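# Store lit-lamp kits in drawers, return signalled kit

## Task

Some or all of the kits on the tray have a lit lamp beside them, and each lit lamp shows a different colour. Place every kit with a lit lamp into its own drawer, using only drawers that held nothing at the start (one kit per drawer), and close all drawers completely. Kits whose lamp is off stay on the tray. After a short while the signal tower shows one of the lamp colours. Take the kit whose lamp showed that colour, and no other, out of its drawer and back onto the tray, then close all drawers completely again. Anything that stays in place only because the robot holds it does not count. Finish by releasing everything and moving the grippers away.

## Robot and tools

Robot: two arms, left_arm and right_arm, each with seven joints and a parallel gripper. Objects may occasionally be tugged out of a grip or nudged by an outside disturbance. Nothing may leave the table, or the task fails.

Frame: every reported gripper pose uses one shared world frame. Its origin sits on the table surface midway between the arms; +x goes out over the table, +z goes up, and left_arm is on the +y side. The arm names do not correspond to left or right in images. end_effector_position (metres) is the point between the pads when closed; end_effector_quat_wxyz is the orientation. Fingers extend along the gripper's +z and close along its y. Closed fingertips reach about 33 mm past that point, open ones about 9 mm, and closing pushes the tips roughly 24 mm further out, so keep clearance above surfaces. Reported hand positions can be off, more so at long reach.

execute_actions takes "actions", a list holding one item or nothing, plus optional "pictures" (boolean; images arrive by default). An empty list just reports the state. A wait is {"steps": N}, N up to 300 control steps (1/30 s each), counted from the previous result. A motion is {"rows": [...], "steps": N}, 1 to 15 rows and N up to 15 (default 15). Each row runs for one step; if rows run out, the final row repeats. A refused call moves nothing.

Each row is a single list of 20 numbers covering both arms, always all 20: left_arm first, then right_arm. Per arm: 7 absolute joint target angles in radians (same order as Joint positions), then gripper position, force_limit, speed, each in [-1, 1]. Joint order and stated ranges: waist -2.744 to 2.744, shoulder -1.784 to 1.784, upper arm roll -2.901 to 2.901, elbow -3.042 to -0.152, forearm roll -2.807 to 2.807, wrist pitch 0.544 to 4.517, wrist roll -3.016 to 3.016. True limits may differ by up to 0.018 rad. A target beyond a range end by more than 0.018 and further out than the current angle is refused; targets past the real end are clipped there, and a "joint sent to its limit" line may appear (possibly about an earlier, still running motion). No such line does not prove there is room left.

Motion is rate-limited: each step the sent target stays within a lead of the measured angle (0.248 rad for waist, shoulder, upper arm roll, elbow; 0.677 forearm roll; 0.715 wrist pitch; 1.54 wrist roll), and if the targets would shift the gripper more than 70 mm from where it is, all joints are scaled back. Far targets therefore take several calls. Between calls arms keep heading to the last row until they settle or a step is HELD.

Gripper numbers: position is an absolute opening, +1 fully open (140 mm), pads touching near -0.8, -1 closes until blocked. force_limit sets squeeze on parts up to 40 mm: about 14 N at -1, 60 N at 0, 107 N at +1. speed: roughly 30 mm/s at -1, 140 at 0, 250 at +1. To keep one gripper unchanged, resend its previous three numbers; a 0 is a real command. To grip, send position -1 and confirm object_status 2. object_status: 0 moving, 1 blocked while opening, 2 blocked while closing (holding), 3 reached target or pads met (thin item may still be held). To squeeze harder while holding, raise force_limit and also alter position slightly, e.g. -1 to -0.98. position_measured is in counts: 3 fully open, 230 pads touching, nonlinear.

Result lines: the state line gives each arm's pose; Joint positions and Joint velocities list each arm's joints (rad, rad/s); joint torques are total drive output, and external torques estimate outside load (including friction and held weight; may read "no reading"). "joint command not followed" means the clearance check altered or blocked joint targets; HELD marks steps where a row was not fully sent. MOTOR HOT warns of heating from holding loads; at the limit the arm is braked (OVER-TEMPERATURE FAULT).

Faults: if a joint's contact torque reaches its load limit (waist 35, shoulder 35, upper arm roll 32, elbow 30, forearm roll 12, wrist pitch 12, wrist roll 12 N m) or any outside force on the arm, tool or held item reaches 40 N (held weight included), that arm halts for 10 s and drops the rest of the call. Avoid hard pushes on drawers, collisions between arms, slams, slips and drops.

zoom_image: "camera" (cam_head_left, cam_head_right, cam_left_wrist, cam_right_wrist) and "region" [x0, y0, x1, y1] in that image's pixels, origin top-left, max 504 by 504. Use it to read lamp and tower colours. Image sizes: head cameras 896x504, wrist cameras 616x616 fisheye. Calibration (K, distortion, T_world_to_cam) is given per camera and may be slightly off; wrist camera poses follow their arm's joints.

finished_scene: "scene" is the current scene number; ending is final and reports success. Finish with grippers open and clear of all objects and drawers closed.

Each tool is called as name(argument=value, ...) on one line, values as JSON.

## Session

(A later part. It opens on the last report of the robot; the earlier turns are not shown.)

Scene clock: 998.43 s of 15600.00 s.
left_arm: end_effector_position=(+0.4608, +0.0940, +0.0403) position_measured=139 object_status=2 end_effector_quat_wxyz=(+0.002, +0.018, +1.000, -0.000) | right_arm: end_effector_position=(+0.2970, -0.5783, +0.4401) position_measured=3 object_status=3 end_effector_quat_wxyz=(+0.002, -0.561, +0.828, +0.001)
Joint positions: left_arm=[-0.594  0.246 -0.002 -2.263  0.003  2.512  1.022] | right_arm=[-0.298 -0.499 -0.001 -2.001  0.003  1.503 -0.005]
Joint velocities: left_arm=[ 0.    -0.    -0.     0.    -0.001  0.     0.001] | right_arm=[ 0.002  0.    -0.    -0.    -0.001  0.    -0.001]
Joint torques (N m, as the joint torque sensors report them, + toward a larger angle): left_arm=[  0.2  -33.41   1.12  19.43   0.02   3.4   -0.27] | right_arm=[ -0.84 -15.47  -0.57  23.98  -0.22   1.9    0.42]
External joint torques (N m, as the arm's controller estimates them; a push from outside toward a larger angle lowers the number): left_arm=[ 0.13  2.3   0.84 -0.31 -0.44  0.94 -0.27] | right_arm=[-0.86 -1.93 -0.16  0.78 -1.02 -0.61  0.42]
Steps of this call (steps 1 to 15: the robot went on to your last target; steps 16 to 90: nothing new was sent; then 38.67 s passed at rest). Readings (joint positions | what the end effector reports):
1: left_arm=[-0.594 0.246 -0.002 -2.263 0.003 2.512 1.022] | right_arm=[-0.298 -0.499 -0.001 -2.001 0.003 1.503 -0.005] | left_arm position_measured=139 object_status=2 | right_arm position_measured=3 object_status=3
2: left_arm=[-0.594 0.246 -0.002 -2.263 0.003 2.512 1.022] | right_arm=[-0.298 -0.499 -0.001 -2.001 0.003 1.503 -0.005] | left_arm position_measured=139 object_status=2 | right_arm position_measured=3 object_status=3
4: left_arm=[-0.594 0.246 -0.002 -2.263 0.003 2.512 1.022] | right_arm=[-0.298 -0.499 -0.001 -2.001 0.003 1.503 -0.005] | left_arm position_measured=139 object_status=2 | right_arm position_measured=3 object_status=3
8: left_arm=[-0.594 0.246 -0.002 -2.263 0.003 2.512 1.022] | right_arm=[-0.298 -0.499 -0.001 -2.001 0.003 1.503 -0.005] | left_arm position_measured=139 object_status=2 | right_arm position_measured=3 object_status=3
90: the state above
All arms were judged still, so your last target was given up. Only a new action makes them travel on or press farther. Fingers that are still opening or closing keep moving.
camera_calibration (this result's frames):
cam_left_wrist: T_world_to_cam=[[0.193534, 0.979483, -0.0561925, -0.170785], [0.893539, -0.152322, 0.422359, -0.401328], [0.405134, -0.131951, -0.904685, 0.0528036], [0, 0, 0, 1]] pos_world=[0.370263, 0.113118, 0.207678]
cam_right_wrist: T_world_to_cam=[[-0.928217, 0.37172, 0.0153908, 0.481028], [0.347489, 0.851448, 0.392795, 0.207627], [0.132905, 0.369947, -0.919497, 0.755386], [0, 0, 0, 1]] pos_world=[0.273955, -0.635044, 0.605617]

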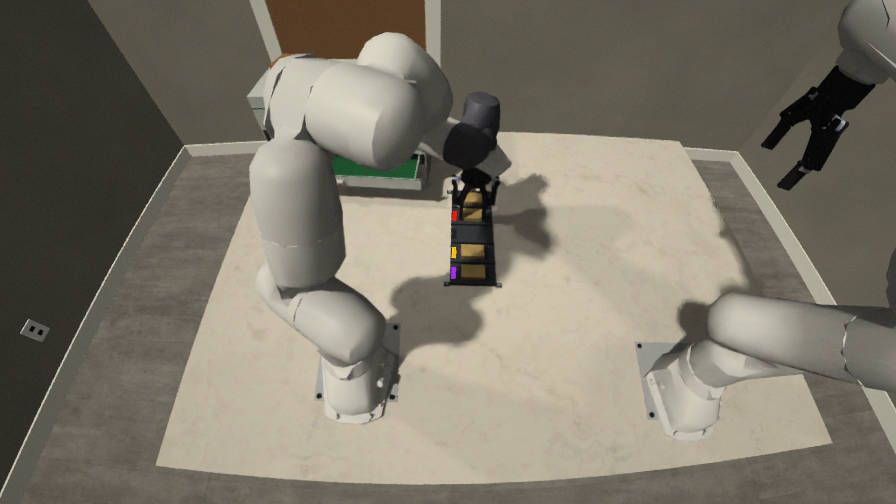

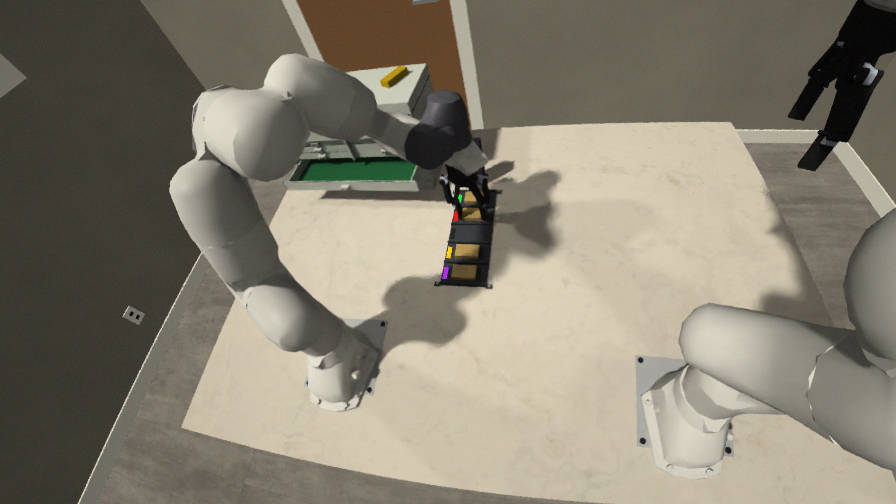

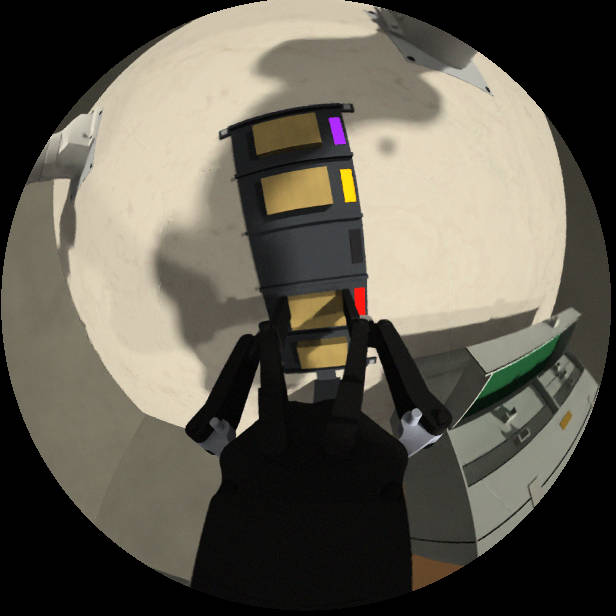

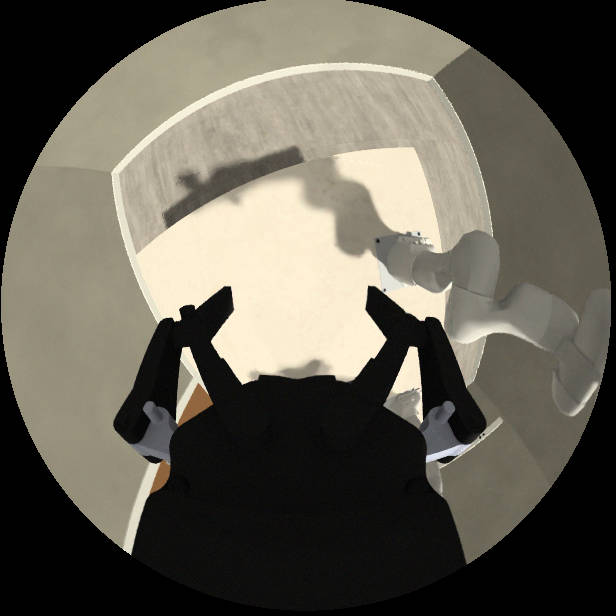

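execute_actions(actions=[{"rows":[[-0.592,0.23,0,-2.262,0,2.49,1.015,-1,0,-0.5,-0.3,-0.5,0,-2.0,0,1.5,0,1,0,0],[-0.592,0.21,0,-2.26,0,2.465,1.015,-1,0,-0.5,-0.3,-0.5,0,-2.0,0,1.5,0,1,0,0],[-0.592,0.19,0,-2.257,0,2.44,1.015,-1,0,-0.5,-0.3,-0.5,0,-2.0,0,1.5,0,1,0,0],[-0.592,0.175,0,-2.255,0,2.42,1.015,-1,0,-0.5,-0.3,-0.5,0,-2.0,0,1.5,0,1,0,0],[-0.592,0.15,0,-2.243,0,2.385,1.015,-1,0,-0.5,-0.3,-0.5,0,-2.0,0,1.5,0,1,0,0],[-0.592,0.125,0,-2.23,0,2.35,1.015,-1,0,-0.5,-0.3,-0.5,0,-2.0,0,1.5,0,1,0,0],[-0.592,0.10,0,-2.218,0,2.31,1.015,-1,0,-0.5,-0.3,-0.5,0,-2.0,0,1.5,0,1,0,0],[-0.592,0.078,0,-2.206,0,2.275,1.015,-1,0,-0.5,-0.3,-0.5,0,-2.0,0,1.5,0,1,0,0],[-0.592,0.058,0,-2.196,0,2.245,1.015,-1,0,-0.5,-0.3,-0.5,0,-2.0,0,1.5,0,1,0,0],[-0.592,0.038,0,-2.186,0,2.215,1.015,-1,0,-0.5,-0.3,-0.5,0,-2.0,0,1.5,0,1,0,0],[-0.592,0.02,0,-2.165,0,2.18,1.015,-1,0,-0.5,-0.3,-0.5,0,-2.0,0,1.5,0,1,0,0],[-0.592,0.0,0,-2.142,0,2.14,1.015,-1,0,-0.5,-0.3,-0.5,0,-2.0,0,1.5,0,1,0,0],[-0.592,-0.019,0,-2.119,0,2.10,1.015,-1,0,-0.5,-0.3,-0.5,0,-2.0,0,1.5,0,1,0,0]],"steps":15}], pictures=false)

execute_actions(actions=[{"rows":[[-0.55,-0.019,0,-2.119,0,2.10,1.06,-1,0,-0.5,-0.3,-0.5,0,-2.0,0,1.5,0,1,0,0],[-0.5,-0.019,0,-2.119,0,2.10,1.12,-1,0,-0.5,-0.3,-0.5,0,-2.0,0,1.5,0,1,0,0],[-0.45,-0.019,0,-2.119,0,2.10,1.18,-1,0,-0.5,-0.3,-0.5,0,-2.0,0,1.5,0,1,0,0],[-0.4,-0.019,0,-2.119,0,2.10,1.24,-1,0,-0.5,-0.3,-0.5,0,-2.0,0,1.5,0,1,0,0],[-0.35,-0.019,0,-2.119,0,2.10,1.3,-1,0,-0.5,-0.3,-0.5,0,-2.0,0,1.5,0,1,0,0],[-0.3,-0.019,0,-2.119,0,2.10,1.36,-1,0,-0.5,-0.3,-0.5,0,-2.0,0,1.5,0,1,0,0],[-0.25,-0.019,0,-2.119,0,2.10,1.42,-1,0,-0.5,-0.3,-0.5,0,-2.0,0,1.5,0,1,0,0],[-0.2,-0.019,0,-2.119,0,2.10,1.48,-1,0,-0.5,-0.3,-0.5,0,-2.0,0,1.5,0,1,0,0],[-0.15,-0.019,0,-2.119,0,2.10,1.54,-1,0,-0.5,-0.3,-0.5,0,-2.0,0,1.5,0,1,0,0],[-0.1,-0.019,0,-2.119,0,2.10,1.6,-1,0,-0.5,-0.3,-0.5,0,-2.0,0,1.5,0,1,0,0],[-0.05,-0.019,0,-2.119,0,2.10,1.65,-1,0,-0.5,-0.3,-0.5,0,-2.0,0,1.5,0,1,0,0],[0.0,-0.019,0,-2.119,0,2.10,1.69,-1,0,-0.5,-0.3,-0.5,0,-2.0,0,1.5,0,1,0,0],[0.04,-0.019,0,-2.119,0,2.10,1.715,-1,0,-0.5,-0.3,-0.5,0,-2.0,0,1.5,0,1,0,0],[0.0595,-0.019,0,-2.119,0,2.10,1.715,-1,0,-0.5,-0.3,-0.5,0,-2.0,0,1.5,0,1,0,0]],"steps":15}], pictures=false)

execute_actions(actions=[{"steps":30}])

Scene clock: 1034.60 s of 15600.00 s.
left_arm: end_effector_position=(+0.4823, +0.0834, +0.2069) position_measured=228 object_status=0 end_effector_quat_wxyz=(+0.034, +0.015, +0.999, -0.020) | right_arm: end_effector_position=(+0.2970, -0.5783, +0.4401) position_measured=3 object_status=3 end_effector_quat_wxyz=(+0.002, -0.561, +0.828, +0.001)
Joint positions: left_arm=[-0.592 -0.006  0.    -2.132  0.003  2.206  1.021] | right_arm=[-0.298 -0.499 -0.001 -2.001  0.003  1.503 -0.005]
Joint velocities: left_arm=[-0.    -0.37  -0.001  0.325  0.    -0.561 -0.001] | right_arm=[-0.001  0.    -0.001 -0.001 -0.001 -0.001 -0.001]
Joint torques (N m, as the joint torque sensors report them, + toward a larger angle): left_arm=[ -1.1  -19.56   0.73  15.2    0.23   0.72  -0.19] | right_arm=[ -0.67 -15.56  -0.7   24.07  -0.15   1.9    0.4 ]
External joint torques (N m, as the arm's controller estimates them; a push from outside toward a larger angle lowers the number): left_arm=[-1.04 -1.04  0.8   0.17 -0.36 -0.69 -0.19] | right_arm=[-0.59 -2.12 -0.18  0.96 -0.95 -0.59  0.4 ]
Steps of this call (steps 1 to 90: nothing new was sent; then 32.67 s passed at rest; steps 91 to 105: all 15 steps of this action). Readings (joint positions | what the end effector reports):
91: left_arm=[-0.594 0.243 -0.002 -2.263 0.003 2.508 1.022] | right_arm=[-0.298 -0.499 -0.001 -2.001 0.003 1.503 -0.005] | left_arm position_measured=139 object_status=2 | right_arm position_measured=3 object_status=3
92: left_arm=[-0.593 0.233 -0.000 -2.262 0.003 2.501 1.021] | right_arm=[-0.298 -0.499 -0.001 -2.001 0.003 1.503 -0.005] | left_arm position_measured=145 object_status=0 | right_arm position_measured=3 object_status=3
94: left_arm=[-0.592 0.209 0.000 -2.261 0.003 2.479 1.021] | right_arm=[-0.298 -0.499 -0.001 -2.001 0.003 1.503 -0.005] | left_arm position_measured=172 object_status=0 | right_arm position_measured=3 object_status=3
98: left_arm=[-0.592 0.133 0.000 -2.234 0.003 2.394 1.021] | right_arm=[-0.298 -0.499 -0.001 -2.001 0.003 1.503 -0.005] | left_arm position_measured=196 object_status=0 | right_arm position_measured=3 object_status=3
105: the state above

Scene clock: 1035.10 s of 15600.00 s.
left_arm: end_effector_position=(+0.5545, +0.3480, +0.2137) position_measured=233 object_status=3 end_effector_quat_wxyz=(+0.014, -0.089, +0.996, -0.001) | right_arm: end_effector_position=(+0.2970, -0.5783, +0.4401) position_measured=3 object_status=3 end_effector_quat_wxyz=(+0.002, -0.561, +0.828, +0.001)
Joint positions: left_arm=[-0.09  -0.021 -0.003 -2.116  0.002  2.123  1.312] | right_arm=[-0.298 -0.499 -0.001 -2.001  0.003  1.503 -0.005]
Joint velocities: left_arm=[ 1.116  0.003  0.079 -0.001  0.002 -0.054  0.83 ] | right_arm=[-0.001 -0.001  0.001 -0.001 -0.     0.    -0.   ]
Joint torques (N m, as the joint torque sensors report them, + toward a larger angle): left_arm=[ -3.16 -30.64  -1.46  22.36   0.45   1.81   0.61] | right_arm=[ -0.65 -15.23  -0.66  24.06  -0.19   1.87   0.38]
External joint torques (N m, as the arm's controller estimates them; a push from outside toward a larger angle lowers the number): left_arm=[ 1.32  0.69  1.84 -0.54 -0.23 -0.5   0.62] | right_arm=[-0.61 -1.58 -0.19  0.85 -0.99 -0.63  0.38]
Steps of this call (steps 1 to 15: all 15 steps of this action). Readings (joint positions | what the end effector reports):
1: left_arm=[-0.585 -0.016 -0.003 -2.124 0.003 2.189 1.024] | right_arm=[-0.298 -0.499 -0.001 -2.001 0.003 1.503 -0.005] | left_arm position_measured=233 object_status=0 | right_arm position_measured=3 object_status=3
2: left_arm=[-0.567 -0.022 -0.009 -2.119 0.003 2.175 1.033] | right_arm=[-0.298 -0.499 -0.001 -2.001 0.003 1.503 -0.005] | left_arm position_measured=233 object_status=0 | right_arm position_measured=3 object_status=3
4: left_arm=[-0.509 -0.024 -0.013 -2.116 0.002 2.156 1.062] | right_arm=[-0.298 -0.499 -0.001 -2.001 0.003 1.503 -0.005] | left_arm position_measured=233 object_status=0 | right_arm position_measured=3 object_status=3
8: left_arm=[-0.364 -0.021 -0.008 -2.116 0.002 2.137 1.139] | right_arm=[-0.298 -0.499 -0.001 -2.001 0.003 1.503 -0.005] | left_arm position_measured=233 object_status=3 | right_arm position_measured=3 object_status=3
15: the state above

Scene clock: 1036.10 s of 15600.00 s.
left_arm: end_effector_position=(+0.5480, +0.4328, +0.2111) position_measured=233 object_status=3 end_effector_quat_wxyz=(+0.003, +0.023, +1.000, +0.001) | right_arm: end_effector_position=(+0.2970, -0.5783, +0.4401) position_measured=3 object_status=3 end_effector_quat_wxyz=(+0.002, -0.561, +0.828, +0.001)
Joint positions: left_arm=[ 0.06  -0.02   0.003 -2.118  0.002  2.104  1.693] | right_arm=[-0.298 -0.499 -0.001 -2.001  0.003  1.503 -0.005]
Joint velocities: left_arm=[ 0.002  0.001 -0.    -0.001  0.001 -0.     0.049] | right_arm=[-0.    -0.001 -0.001 -0.001 -0.    -0.    -0.001]
Joint torques (N m, as the joint torque sensors report them, + toward a larger angle): left_arm=[ -1.39 -29.64  -1.39  22.53   0.33   1.88   0.54] | right_arm=[ -0.57 -15.28  -0.9   23.77  -0.23   1.8    0.39]
External joint torques (N m, as the arm's controller estimates them; a push from outside toward a larger angle lowers the number): left_arm=[-1.52  0.99 -1.5  -1.06 -0.39 -0.54  0.54] | right_arm=[-0.57 -1.85 -0.47  0.7  -1.03 -0.68  0.39]
Steps of this call (steps 1 to 30: the robot went on to your last target). Readings (joint positions | what the end effector reports):
1: left_arm=[-0.050 -0.020 -0.003 -2.116 0.002 2.120 1.346] | right_arm=[-0.298 -0.499 -0.001 -2.001 0.003 1.503 -0.005] | left_arm position_measured=233 object_status=3 | right_arm position_measured=3 object_status=3
2: left_arm=[-0.014 -0.020 -0.001 -2.116 0.002 2.118 1.383] | right_arm=[-0.298 -0.499 -0.001 -2.001 0.003 1.503 -0.005] | left_arm position_measured=233 object_status=3 | right_arm position_measured=3 object_status=3
4: left_arm=[0.036 -0.020 0.008 -2.117 0.002 2.113 1.447] | right_arm=[-0.298 -0.499 -0.001 -2.001 0.003 1.503 -0.005] | left_arm position_measured=233 object_status=3 | right_arm position_measured=3 object_status=3
8: left_arm=[0.060 -0.020 0.010 -2.117 0.002 2.108 1.540] | right_arm=[-0.298 -0.499 -0.001 -2.001 0.003 1.503 -0.005] | left_arm position_measured=233 object_status=3 | right_arm position_measured=3 object_status=3
30: the state above
camera_calibration (this result's frames):
cam_left_wrist: T_world_to_cam=[[0.204772, 0.977428, -0.0519897, -0.516064], [0.890262, -0.163909, 0.424933, -0.493517], [0.40682, -0.133299, -0.903731, 0.216101], [0, 0, 0, 1]] pos_world=[0.45712, 0.45233, 0.378178]
cam_right_wrist: T_world_to_cam=[[-0.928217, 0.37172, 0.0153911, 0.481028], [0.347489, 0.851448, 0.392795, 0.207627], [0.132905, 0.369947, -0.919497, 0.755386], [0, 0, 0, 1]] pos_world=[0.273955, -0.635044, 0.605617]

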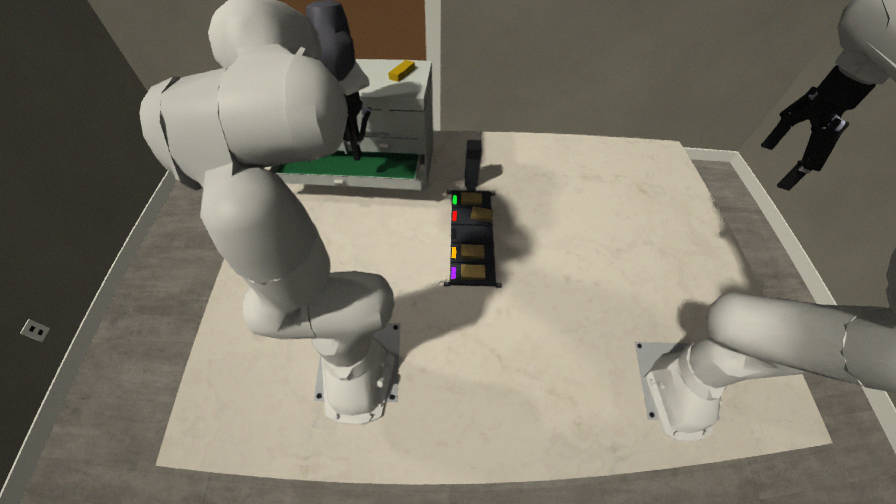

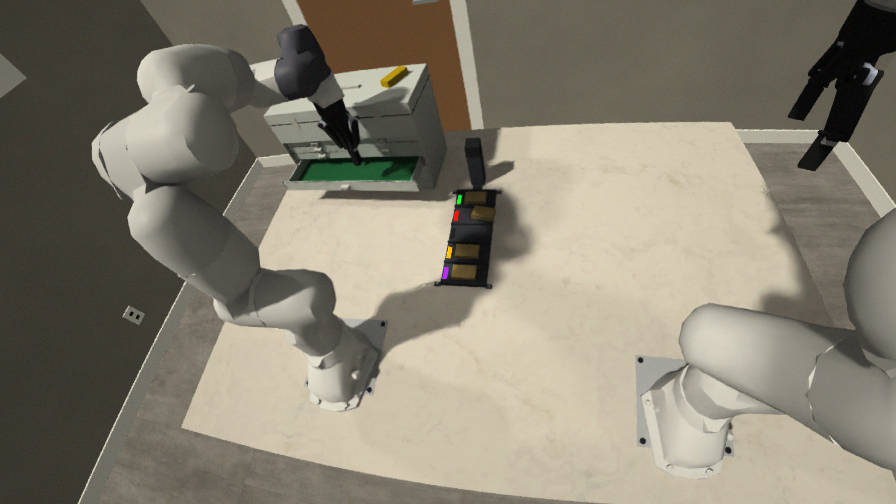

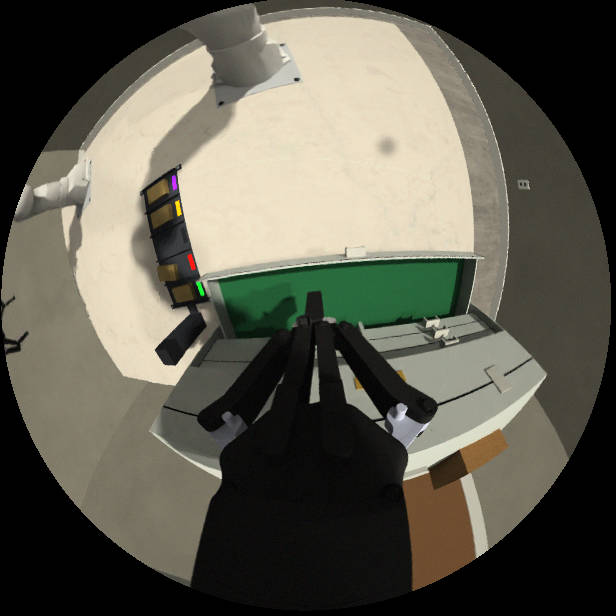

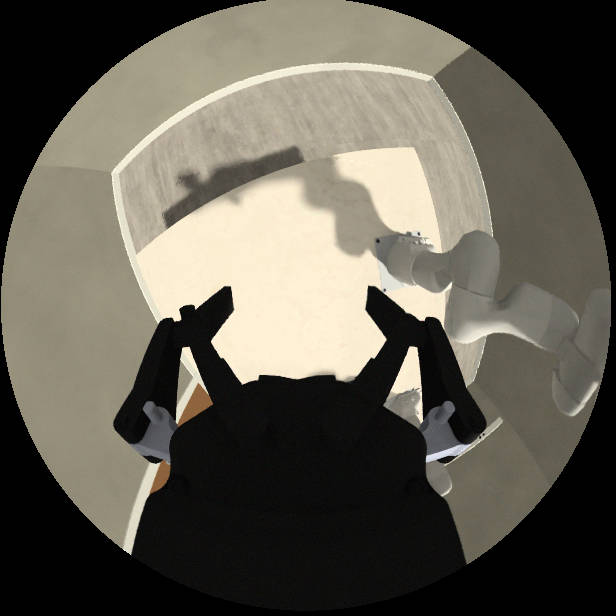

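execute_actions(actions=[{"rows":[[-0.62,-0.019,0,-2.119,0,2.10,1.0,0.4,0,0,-0.3,-0.5,0,-2.0,0,1.5,0,1,0,0]],"steps":15}], pictures=false)

execute_actions(actions=[{"steps":30}], pictures=false)

execute_actions(actions=[{"rows":[[-0.62,0.078,0,-2.206,0,2.285,1.0,0.4,0,0,-0.3,-0.5,0,-2.0,0,1.5,0,1,0,0]],"steps":15}], pictures=false)

execute_actions(actions=[{"steps":20}])

zoom_image(camera="cam_left_wrist", region=[180, 150, 430, 400])

zoom_image(camera="cam_head_right", region=[420, 150, 540, 300])

Scene clock: 1056.50 s of 15600.00 s.
left_arm: end_effector_position=(+0.4904, +0.1449, +0.2110) position_measured=128 object_status=0 end_effector_quat_wxyz=(+0.003, +0.111, +0.994, -0.000) | right_arm: end_effector_position=(+0.2970, -0.5783, +0.4401) position_measured=3 object_status=3 end_effector_quat_wxyz=(+0.002, -0.561, +0.828, +0.001)
Joint positions: left_arm=[-0.492 -0.02   0.004 -2.118  0.002  2.104  1.317] | right_arm=[-0.298 -0.499 -0.001 -2.001  0.003  1.503 -0.005]
Joint velocities: left_arm=[-1.112  0.    -0.088 -0.001  0.001  0.001 -0.741] | right_arm=[ 0.     0.    -0.001  0.001 -0.001 -0.    -0.001]
Joint torques (N m, as the joint torque sensors report them, + toward a larger angle): left_arm=[  1.48 -29.6    3.55  22.52   0.5    2.05  -0.28] | right_arm=[ -0.61 -15.28  -0.42  24.27  -0.23   1.82   0.39]
External joint torques (N m, as the arm's controller estimates them; a push from outside toward a larger angle lowers the number): left_arm=[-3.24  1.95 -0.14 -0.5  -0.18 -0.18 -0.3 ] | right_arm=[-0.61 -1.81  0.01  1.11 -1.03 -0.68  0.39]
Steps of this call (steps 1 to 30: the robot went on to your last target; steps 31 to 90: nothing new was sent; then 16.90 s passed at rest; steps 91 to 105: all 15 steps of this action). Readings (joint positions | what the end effector reports):
91: left_arm=[0.038 -0.020 0.015 -2.118 0.002 2.104 1.674] | right_arm=[-0.298 -0.499 -0.001 -2.001 0.003 1.503 -0.005] | left_arm position_measured=233 object_status=0 | right_arm position_measured=3 object_status=3
92: left_arm=[0.007 -0.020 0.019 -2.118 0.002 2.104 1.640] | right_arm=[-0.298 -0.499 -0.001 -2.001 0.003 1.503 -0.005] | left_arm position_measured=231 object_status=0 | right_arm position_measured=3 object_status=3
94: left_arm=[-0.064 -0.020 0.018 -2.118 0.002 2.104 1.579] | right_arm=[-0.298 -0.499 -0.001 -2.001 0.003 1.503 -0.005] | left_arm position_measured=211 object_status=0 | right_arm position_measured=3 object_status=3
98: left_arm=[-0.216 -0.020 0.011 -2.118 0.002 2.104 1.473] | right_arm=[-0.298 -0.499 -0.001 -2.001 0.003 1.503 -0.005] | left_arm position_measured=181 object_status=0 | right_arm position_measured=3 object_status=3
105: the state above

Scene clock: 1057.50 s of 15600.00 s.
left_arm: end_effector_position=(+0.4526, +0.0821, +0.2108) position_measured=78 object_status=3 end_effector_quat_wxyz=(+0.003, +0.029, +1.000, -0.001) | right_arm: end_effector_position=(+0.2970, -0.5783, +0.4401) position_measured=3 object_status=3 end_effector_quat_wxyz=(+0.002, -0.561, +0.828, +0.001)
Joint positions: left_arm=[-0.621 -0.02  -0.003 -2.118  0.002  2.104  1.018] | right_arm=[-0.298 -0.499 -0.001 -2.001  0.003  1.503 -0.005]
Joint velocities: left_arm=[-0.001 -0.    -0.001 -0.    -0.    -0.    -0.038] | right_arm=[ 0.     0.001 -0.     0.001  0.001  0.001 -0.   ]
Joint torques (N m, as the joint torque sensors report them, + toward a larger angle): left_arm=[ -0.54 -29.79   1.85  22.23   0.42   2.    -0.28] | right_arm=[ -0.88 -15.17  -1.1   23.83  -0.19   1.88   0.4 ]
External joint torques (N m, as the arm's controller estimates them; a push from outside toward a larger angle lowers the number): left_arm=[-0.38  1.01  2.02 -1.47 -0.27 -0.45 -0.29] | right_arm=[-0.89 -1.58 -0.69  0.62 -0.99 -0.63  0.4 ]
Steps of this call (steps 1 to 30: the robot went on to your last target). Readings (joint positions | what the end effector reports):
1: left_arm=[-0.531 -0.020 0.003 -2.118 0.002 2.104 1.287] | right_arm=[-0.298 -0.499 -0.001 -2.001 0.003 1.503 -0.005] | left_arm position_measured=120 object_status=0 | right_arm position_measured=3 object_status=3
2: left_arm=[-0.564 -0.020 -0.001 -2.118 0.002 2.104 1.258] | right_arm=[-0.298 -0.499 -0.001 -2.001 0.003 1.503 -0.005] | left_arm position_measured=113 object_status=0 | right_arm position_measured=3 object_status=3
4: left_arm=[-0.605 -0.020 -0.010 -2.118 0.002 2.104 1.208] | right_arm=[-0.298 -0.499 -0.001 -2.001 0.003 1.503 -0.005] | left_arm position_measured=97 object_status=0 | right_arm position_measured=3 object_status=3
8: left_arm=[-0.621 -0.020 -0.009 -2.118 0.002 2.104 1.137] | right_arm=[-0.298 -0.499 -0.001 -2.001 0.003 1.503 -0.005] | left_arm position_measured=78 object_status=0 | right_arm position_measured=3 object_status=3
30: the state above

Scene clock: 1058.00 s of 15600.00 s.
left_arm: end_effector_position=(+0.4481, +0.0851, +0.1317) position_measured=78 object_status=3 end_effector_quat_wxyz=(-0.006, +0.024, +1.000, +0.005) | right_arm: end_effector_position=(+0.2970, -0.5783, +0.4401) position_measured=3 object_status=3 end_effector_quat_wxyz=(+0.002, -0.561, +0.828, +0.001)
Joint positions: left_arm=[-0.621  0.08  -0.003 -2.207  0.002  2.271  1.009] | right_arm=[-0.298 -0.499 -0.001 -2.001  0.003  1.503 -0.005]
Joint velocities: left_arm=[-0.001 -0.003  0.002  0.001  0.001  0.062 -0.009] | right_arm=[-0.     0.     0.001 -0.     0.     0.     0.001]
Joint torques (N m, as the joint torque sensors report them, + toward a larger angle): left_arm=[  0.57 -34.34   2.18  22.14   0.32   3.2   -0.26] | right_arm=[ -0.62 -14.93  -0.68  24.22  -0.26   1.83   0.35]
External joint torques (N m, as the arm's controller estimates them; a push from outside toward a larger angle lowers the number): left_arm=[ 0.49 -2.21  2.03  0.37 -0.28  0.89 -0.26] | right_arm=[-0.68 -1.5  -0.35  1.12 -1.07 -0.65  0.35]
Steps of this call (steps 1 to 15: all 15 steps of this action). Readings (joint positions | what the end effector reports):
1: left_arm=[-0.621 -0.013 -0.003 -2.128 0.002 2.134 1.017] | right_arm=[-0.298 -0.499 -0.001 -2.001 0.003 1.503 -0.005] | left_arm position_measured=78 object_status=3 | right_arm position_measured=3 object_status=3
2: left_arm=[-0.621 0.006 -0.003 -2.146 0.002 2.163 1.016] | right_arm=[-0.298 -0.499 -0.001 -2.001 0.003 1.503 -0.005] | left_arm position_measured=78 object_status=3 | right_arm position_measured=3 object_status=3
4: left_arm=[-0.621 0.050 -0.003 -2.181 0.002 2.201 1.014] | right_arm=[-0.298 -0.499 -0.001 -2.001 0.003 1.503 -0.005] | left_arm position_measured=78 object_status=3 | right_arm position_measured=3 object_status=3
8: left_arm=[-0.621 0.084 -0.003 -2.209 0.002 2.241 1.012] | right_arm=[-0.298 -0.499 -0.001 -2.001 0.003 1.503 -0.005] | left_arm position_measured=78 object_status=3 | right_arm position_measured=3 object_status=3
15: the state above

Scene clock: 1058.67 s of 15600.00 s.
left_arm: end_effector_position=(+0.4506, +0.0834, +0.1325) position_measured=78 object_status=3 end_effector_quat_wxyz=(-0.002, +0.023, +1.000, +0.002) | right_arm: end_effector_position=(+0.2970, -0.5783, +0.4401) position_measured=3 object_status=3 end_effector_quat_wxyz=(+0.002, -0.561, +0.828, +0.001)
Joint positions: left_arm=[-0.621  0.08  -0.002 -2.207  0.002  2.281  1.007] | right_arm=[-0.298 -0.499 -0.001 -2.001  0.003  1.503 -0.005]
Joint velocities: left_arm=[ 0.001  0.001  0.001 -0.    -0.001  0.001 -0.001] | right_arm=[-0.    -0.     0.    -0.     0.001  0.     0.   ]
Joint torques (N m, as the joint torque sensors report them, + toward a larger angle): left_arm=[ -0.48 -33.31   1.93  21.96   0.33   3.28  -0.32] | right_arm=[ -0.71 -15.54  -0.7   24.2   -0.17   1.82   0.37]
External joint torques (N m, as the arm's controller estimates them; a push from outside toward a larger angle lowers the number): left_arm=[-0.52 -0.64  1.83 -0.24 -0.27  0.87 -0.32] | right_arm=[-0.74 -2.12 -0.33  1.1  -0.97 -0.67  0.37]
Steps of this call (steps 1 to 15: the robot went on to your last target; steps 16 to 20: nothing new was sent). Readings (joint positions | what the end effector reports):
1: left_arm=[-0.621 0.080 -0.002 -2.207 0.002 2.273 1.009] | right_arm=[-0.298 -0.499 -0.001 -2.001 0.003 1.503 -0.005] | left_arm position_measured=78 object_status=3 | right_arm position_measured=3 object_status=3
2: left_arm=[-0.621 0.080 -0.002 -2.207 0.002 2.274 1.009] | right_arm=[-0.298 -0.499 -0.001 -2.001 0.003 1.503 -0.005] | left_arm position_measured=78 object_status=3 | right_arm position_measured=3 object_status=3
4: left_arm=[-0.621 0.080 -0.002 -2.207 0.002 2.276 1.008] | right_arm=[-0.298 -0.499 -0.001 -2.001 0.003 1.503 -0.005] | left_arm position_measured=78 object_status=3 | right_arm position_measured=3 object_status=3
8: left_arm=[-0.621 0.080 -0.002 -2.207 0.002 2.279 1.008] | right_arm=[-0.298 -0.499 -0.001 -2.001 0.003 1.503 -0.005] | left_arm position_measured=78 object_status=3 | right_arm position_measured=3 object_status=3
20: the state above
All arms were judged still, so your last target was given up. Only a new action makes them travel on or press farther. Fingers that are still opening or closing keep moving.
camera_calibration (this result's frames):
cam_left_wrist: T_world_to_cam=[[0.204752, 0.977418, -0.0522627, -0.15861], [0.89488, -0.165295, 0.414568, -0.431298], [0.396568, -0.131653, -0.908516, 0.143256], [0, 0, 0, 1]] pos_world=[0.361625, 0.102596, 0.300663]
cam_right_wrist: T_world_to_cam=[[-0.928217, 0.371721, 0.015389, 0.481029], [0.34749, 0.851448, 0.392794, 0.207628], [0.132907, 0.369945, -0.919498, 0.755386], [0, 0, 0, 1]] pos_world=[0.273955, -0.635044, 0.605618]

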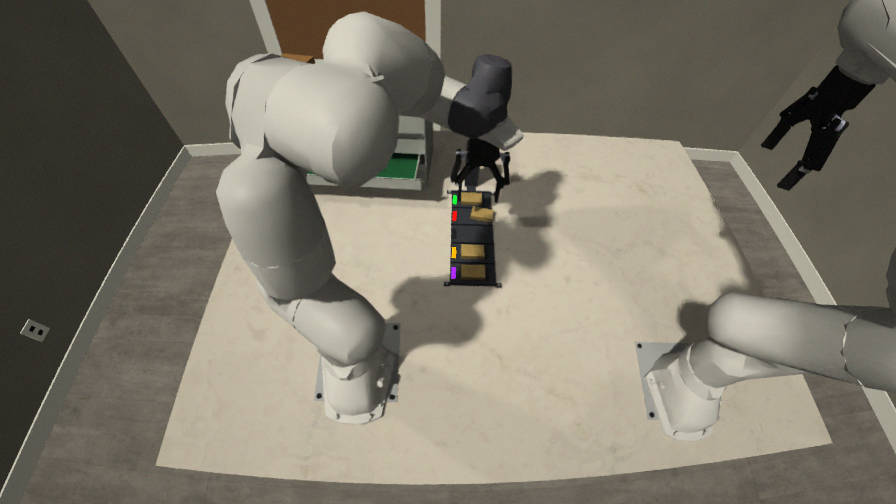

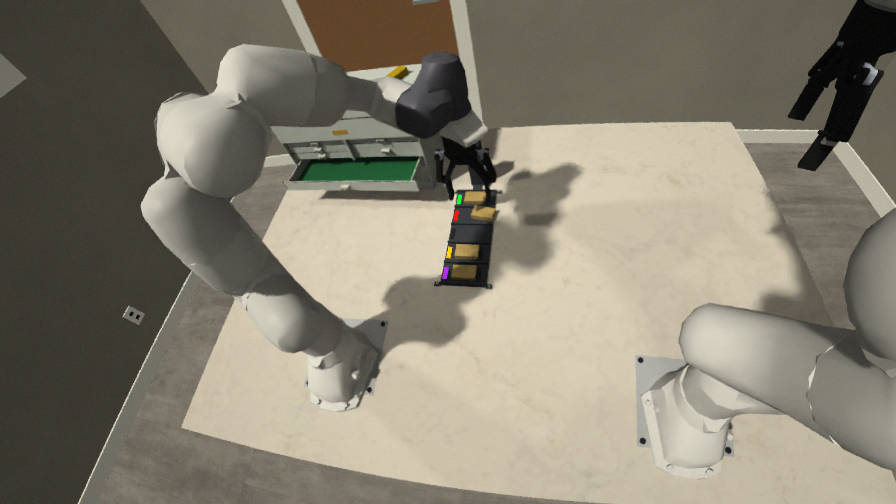

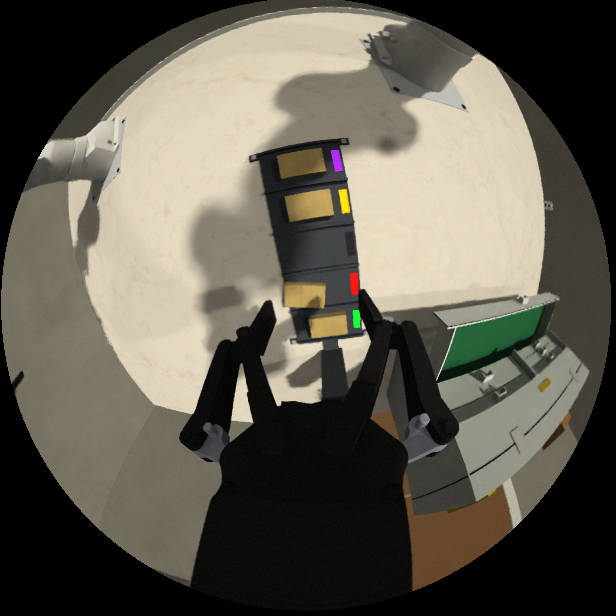

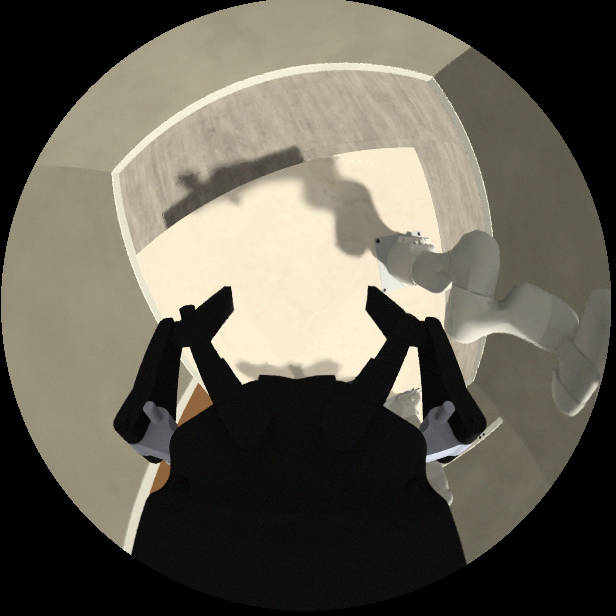

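Region (180, 150, 430, 400) of cam_left_wrist's 616x616 image, scaled by 2.016, with more detail than that image has.

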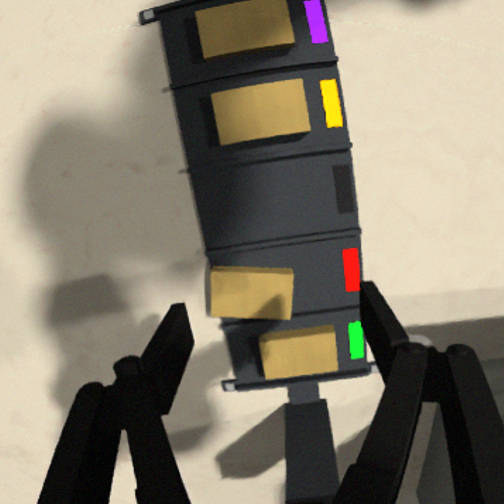

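Region (420, 150, 540, 300) of cam_head_right's 896x504 image, scaled by 3.360, with more detail than that image has; it fills the left 403 columns of this view, and the rest is white.

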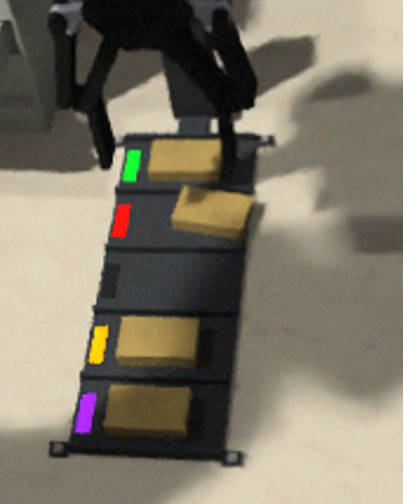

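execute_actions(actions=[{"rows":[[-0.6334,0.23,0,-2.1746,0,2.408,1.182,0.3,0,0,-0.3,-0.5,0,-2.0,0,1.5,0,1,0,0]],"steps":15}], pictures=false)

execute_actions(actions=[{"steps":20}])

zoom_image(camera="cam_left_wrist", region=[180, 200, 430, 400])

Scene clock: 1082.00 s of 15600.00 s.
left_arm: end_effector_position=(+0.4633, +0.0688, +0.0723) position_measured=91 object_status=3 end_effector_quat_wxyz=(-0.004, +0.095, +0.995, +0.003) | right_arm: end_effector_position=(+0.2970, -0.5783, +0.4401) position_measured=3 object_status=3 end_effector_quat_wxyz=(+0.002, -0.561, +0.828, +0.001)
Joint positions: left_arm=[-0.631  0.232 -0.001 -2.176  0.002  2.397  1.142] | right_arm=[-0.298 -0.499 -0.001 -2.001  0.003  1.503 -0.005]
Joint velocities: left_arm=[-0.    -0.001 -0.002  0.003  0.003  0.043  0.107] | right_arm=[ 0.002 -0.001 -0.001 -0.    -0.001  0.     0.001]
Joint torques (N m, as the joint torque sensors report them, + toward a larger angle): left_arm=[ -2.   -36.75   1.5   21.86   0.36   3.14   0.44] | right_arm=[ -0.76 -15.65  -0.86  23.81  -0.21   1.84   0.4 ]
External joint torques (N m, as the arm's controller estimates them; a push from outside toward a larger angle lowers the number): left_arm=[-1.95 -0.52  1.34  1.11 -0.17  0.78  0.44] | right_arm=[-0.74 -2.08 -0.39  0.61 -1.01 -0.66  0.4 ]
Steps of this call (steps 1 to 90: nothing new was sent; then 19.83 s passed at rest; steps 91 to 105: all 15 steps of this action). Readings (joint positions | what the end effector reports):
91: left_arm=[-0.623 0.103 -0.001 -2.192 0.002 2.301 1.023] | right_arm=[-0.298 -0.499 -0.001 -2.001 0.003 1.503 -0.005] | left_arm position_measured=78 object_status=0 | right_arm position_measured=3 object_status=3
92: left_arm=[-0.625 0.138 -0.001 -2.179 0.002 2.323 1.039] | right_arm=[-0.298 -0.499 -0.001 -2.001 0.003 1.503 -0.005] | left_arm position_measured=85 object_status=0 | right_arm position_measured=3 object_status=3
94: left_arm=[-0.628 0.195 -0.001 -2.177 0.002 2.350 1.065] | right_arm=[-0.298 -0.499 -0.001 -2.001 0.003 1.503 -0.005] | left_arm position_measured=91 object_status=0 | right_arm position_measured=3 object_status=3
98: left_arm=[-0.631 0.232 -0.001 -2.181 0.002 2.377 1.104] | right_arm=[-0.298 -0.499 -0.001 -2.001 0.003 1.503 -0.005] | left_arm position_measured=91 object_status=0 | right_arm position_measured=3 object_status=3
105: the state above

Scene clock: 1082.67 s of 15600.00 s.
left_arm: end_effector_position=(+0.4650, +0.0676, +0.0729) position_measured=91 object_status=3 end_effector_quat_wxyz=(-0.001, +0.110, +0.994, +0.001) | right_arm: end_effector_position=(+0.2970, -0.5783, +0.4401) position_measured=3 object_status=3 end_effector_quat_wxyz=(+0.002, -0.561, +0.828, +0.001)
Joint positions: left_arm=[-0.631  0.232 -0.001 -2.176  0.002  2.404  1.172] | right_arm=[-0.298 -0.499 -0.001 -2.001  0.003  1.503 -0.005]
Joint velocities: left_arm=[ 0.     0.    -0.001 -0.     0.001  0.     0.012] | right_arm=[ 0.    -0.001 -0.001  0.    -0.    -0.    -0.001]
Joint torques (N m, as the joint torque sensors report them, + toward a larger angle): left_arm=[ -2.47 -36.9    0.76  20.56   0.27   3.12   0.48] | right_arm=[ -0.53 -15.22  -1.1   24.15  -0.19   1.82   0.38]
External joint torques (N m, as the arm's controller estimates them; a push from outside toward a larger angle lowers the number): left_arm=[-2.55 -0.66  0.48 -0.26 -0.26  0.72  0.48] | right_arm=[-0.56 -1.58 -0.72  0.94 -1.   -0.67  0.38]
Steps of this call (steps 1 to 20: the robot went on to your last target). Readings (joint positions | what the end effector reports):
1: left_arm=[-0.631 0.232 -0.001 -2.176 0.002 2.398 1.146] | right_arm=[-0.298 -0.499 -0.001 -2.001 0.003 1.503 -0.005] | left_arm position_measured=91 object_status=3 | right_arm position_measured=3 object_status=3
2: left_arm=[-0.631 0.232 -0.001 -2.176 0.002 2.399 1.149] | right_arm=[-0.298 -0.499 -0.001 -2.001 0.003 1.503 -0.005] | left_arm position_measured=91 object_status=3 | right_arm position_measured=3 object_status=3
4: left_arm=[-0.631 0.232 -0.001 -2.176 0.002 2.401 1.154] | right_arm=[-0.298 -0.499 -0.001 -2.001 0.003 1.503 -0.005] | left_arm position_measured=91 object_status=3 | right_arm position_measured=3 object_status=3
8: left_arm=[-0.631 0.232 -0.001 -2.176 0.002 2.402 1.162] | right_arm=[-0.298 -0.499 -0.001 -2.001 0.003 1.503 -0.005] | left_arm position_measured=91 object_status=3 | right_arm position_measured=3 object_status=3
20: the state above
camera_calibration (this result's frames):
cam_left_wrist: T_world_to_cam=[[0.369865, 0.927514, -0.0540168, -0.222537], [0.852745, -0.31582, 0.416034, -0.392364], [0.368818, -0.199939, -0.907743, 0.0987697], [0, 0, 0, 1]] pos_world=[0.380467, 0.102237, 0.240874]
cam_right_wrist: T_world_to_cam=[[-0.928217, 0.371721, 0.0153873, 0.481029], [0.34749, 0.851449, 0.392792, 0.207628], [0.132908, 0.369943, -0.919499, 0.755386], [0, 0, 0, 1]] pos_world=[0.273954, -0.635044, 0.60562]

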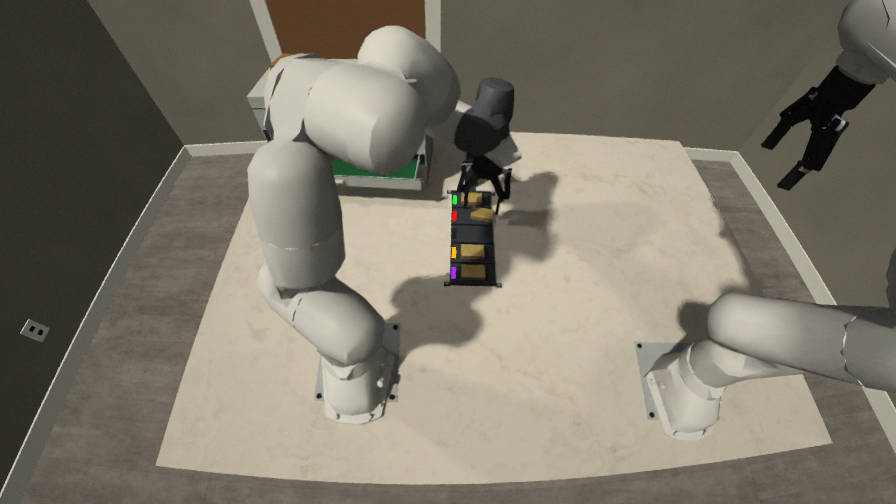

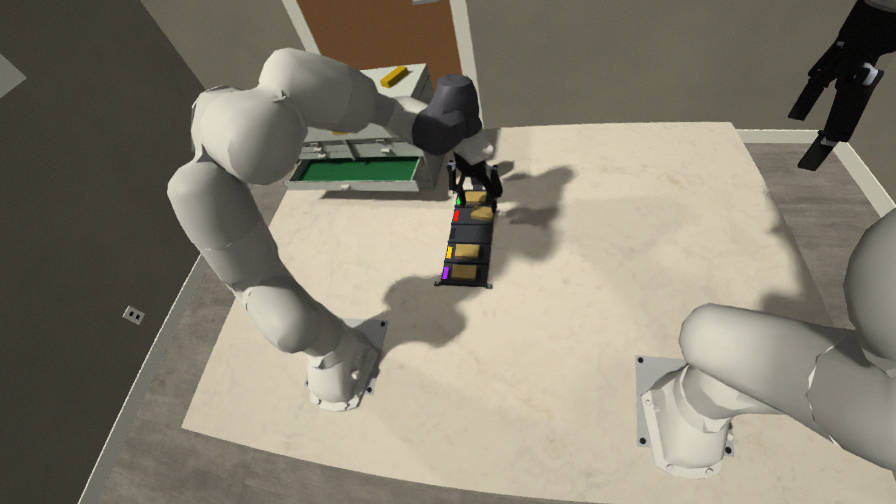

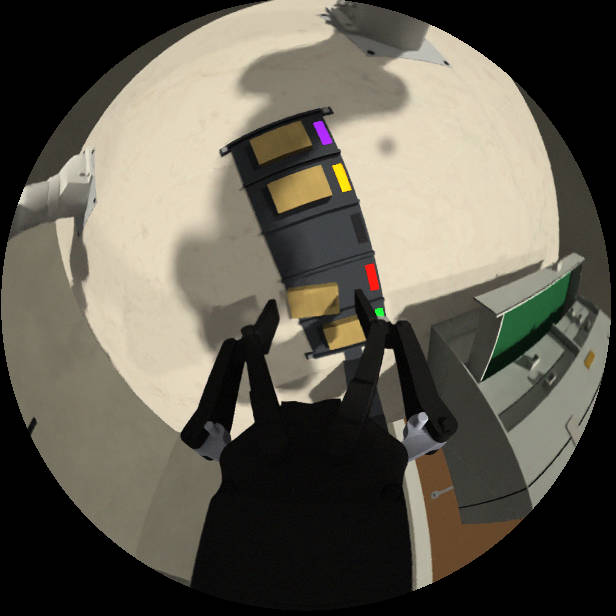

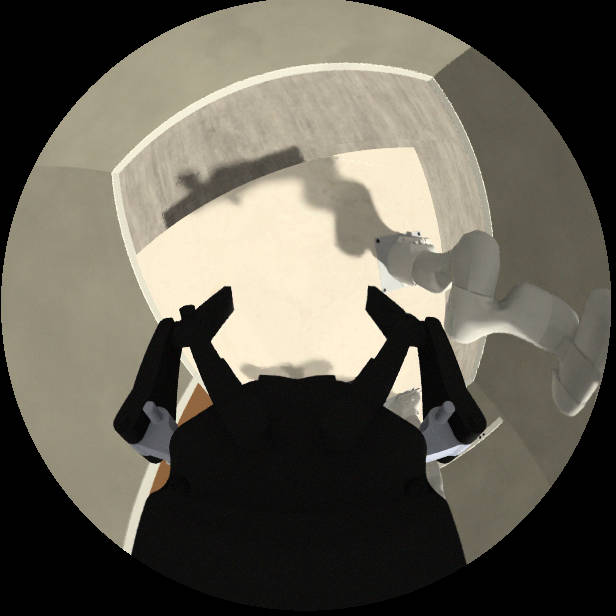

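Region (180, 200, 430, 400) of cam_left_wrist's 616x616 image, scaled by 2.016, with more detail than that image has; it fills the top 403 rows of this view, and the rest is white.

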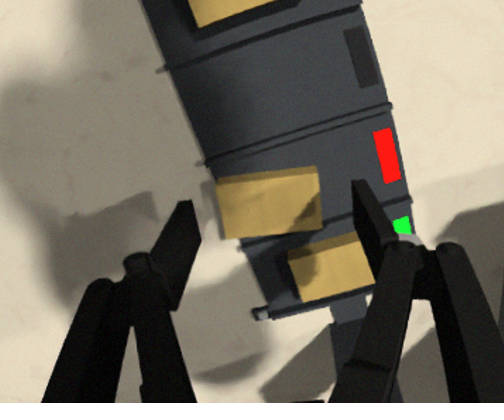

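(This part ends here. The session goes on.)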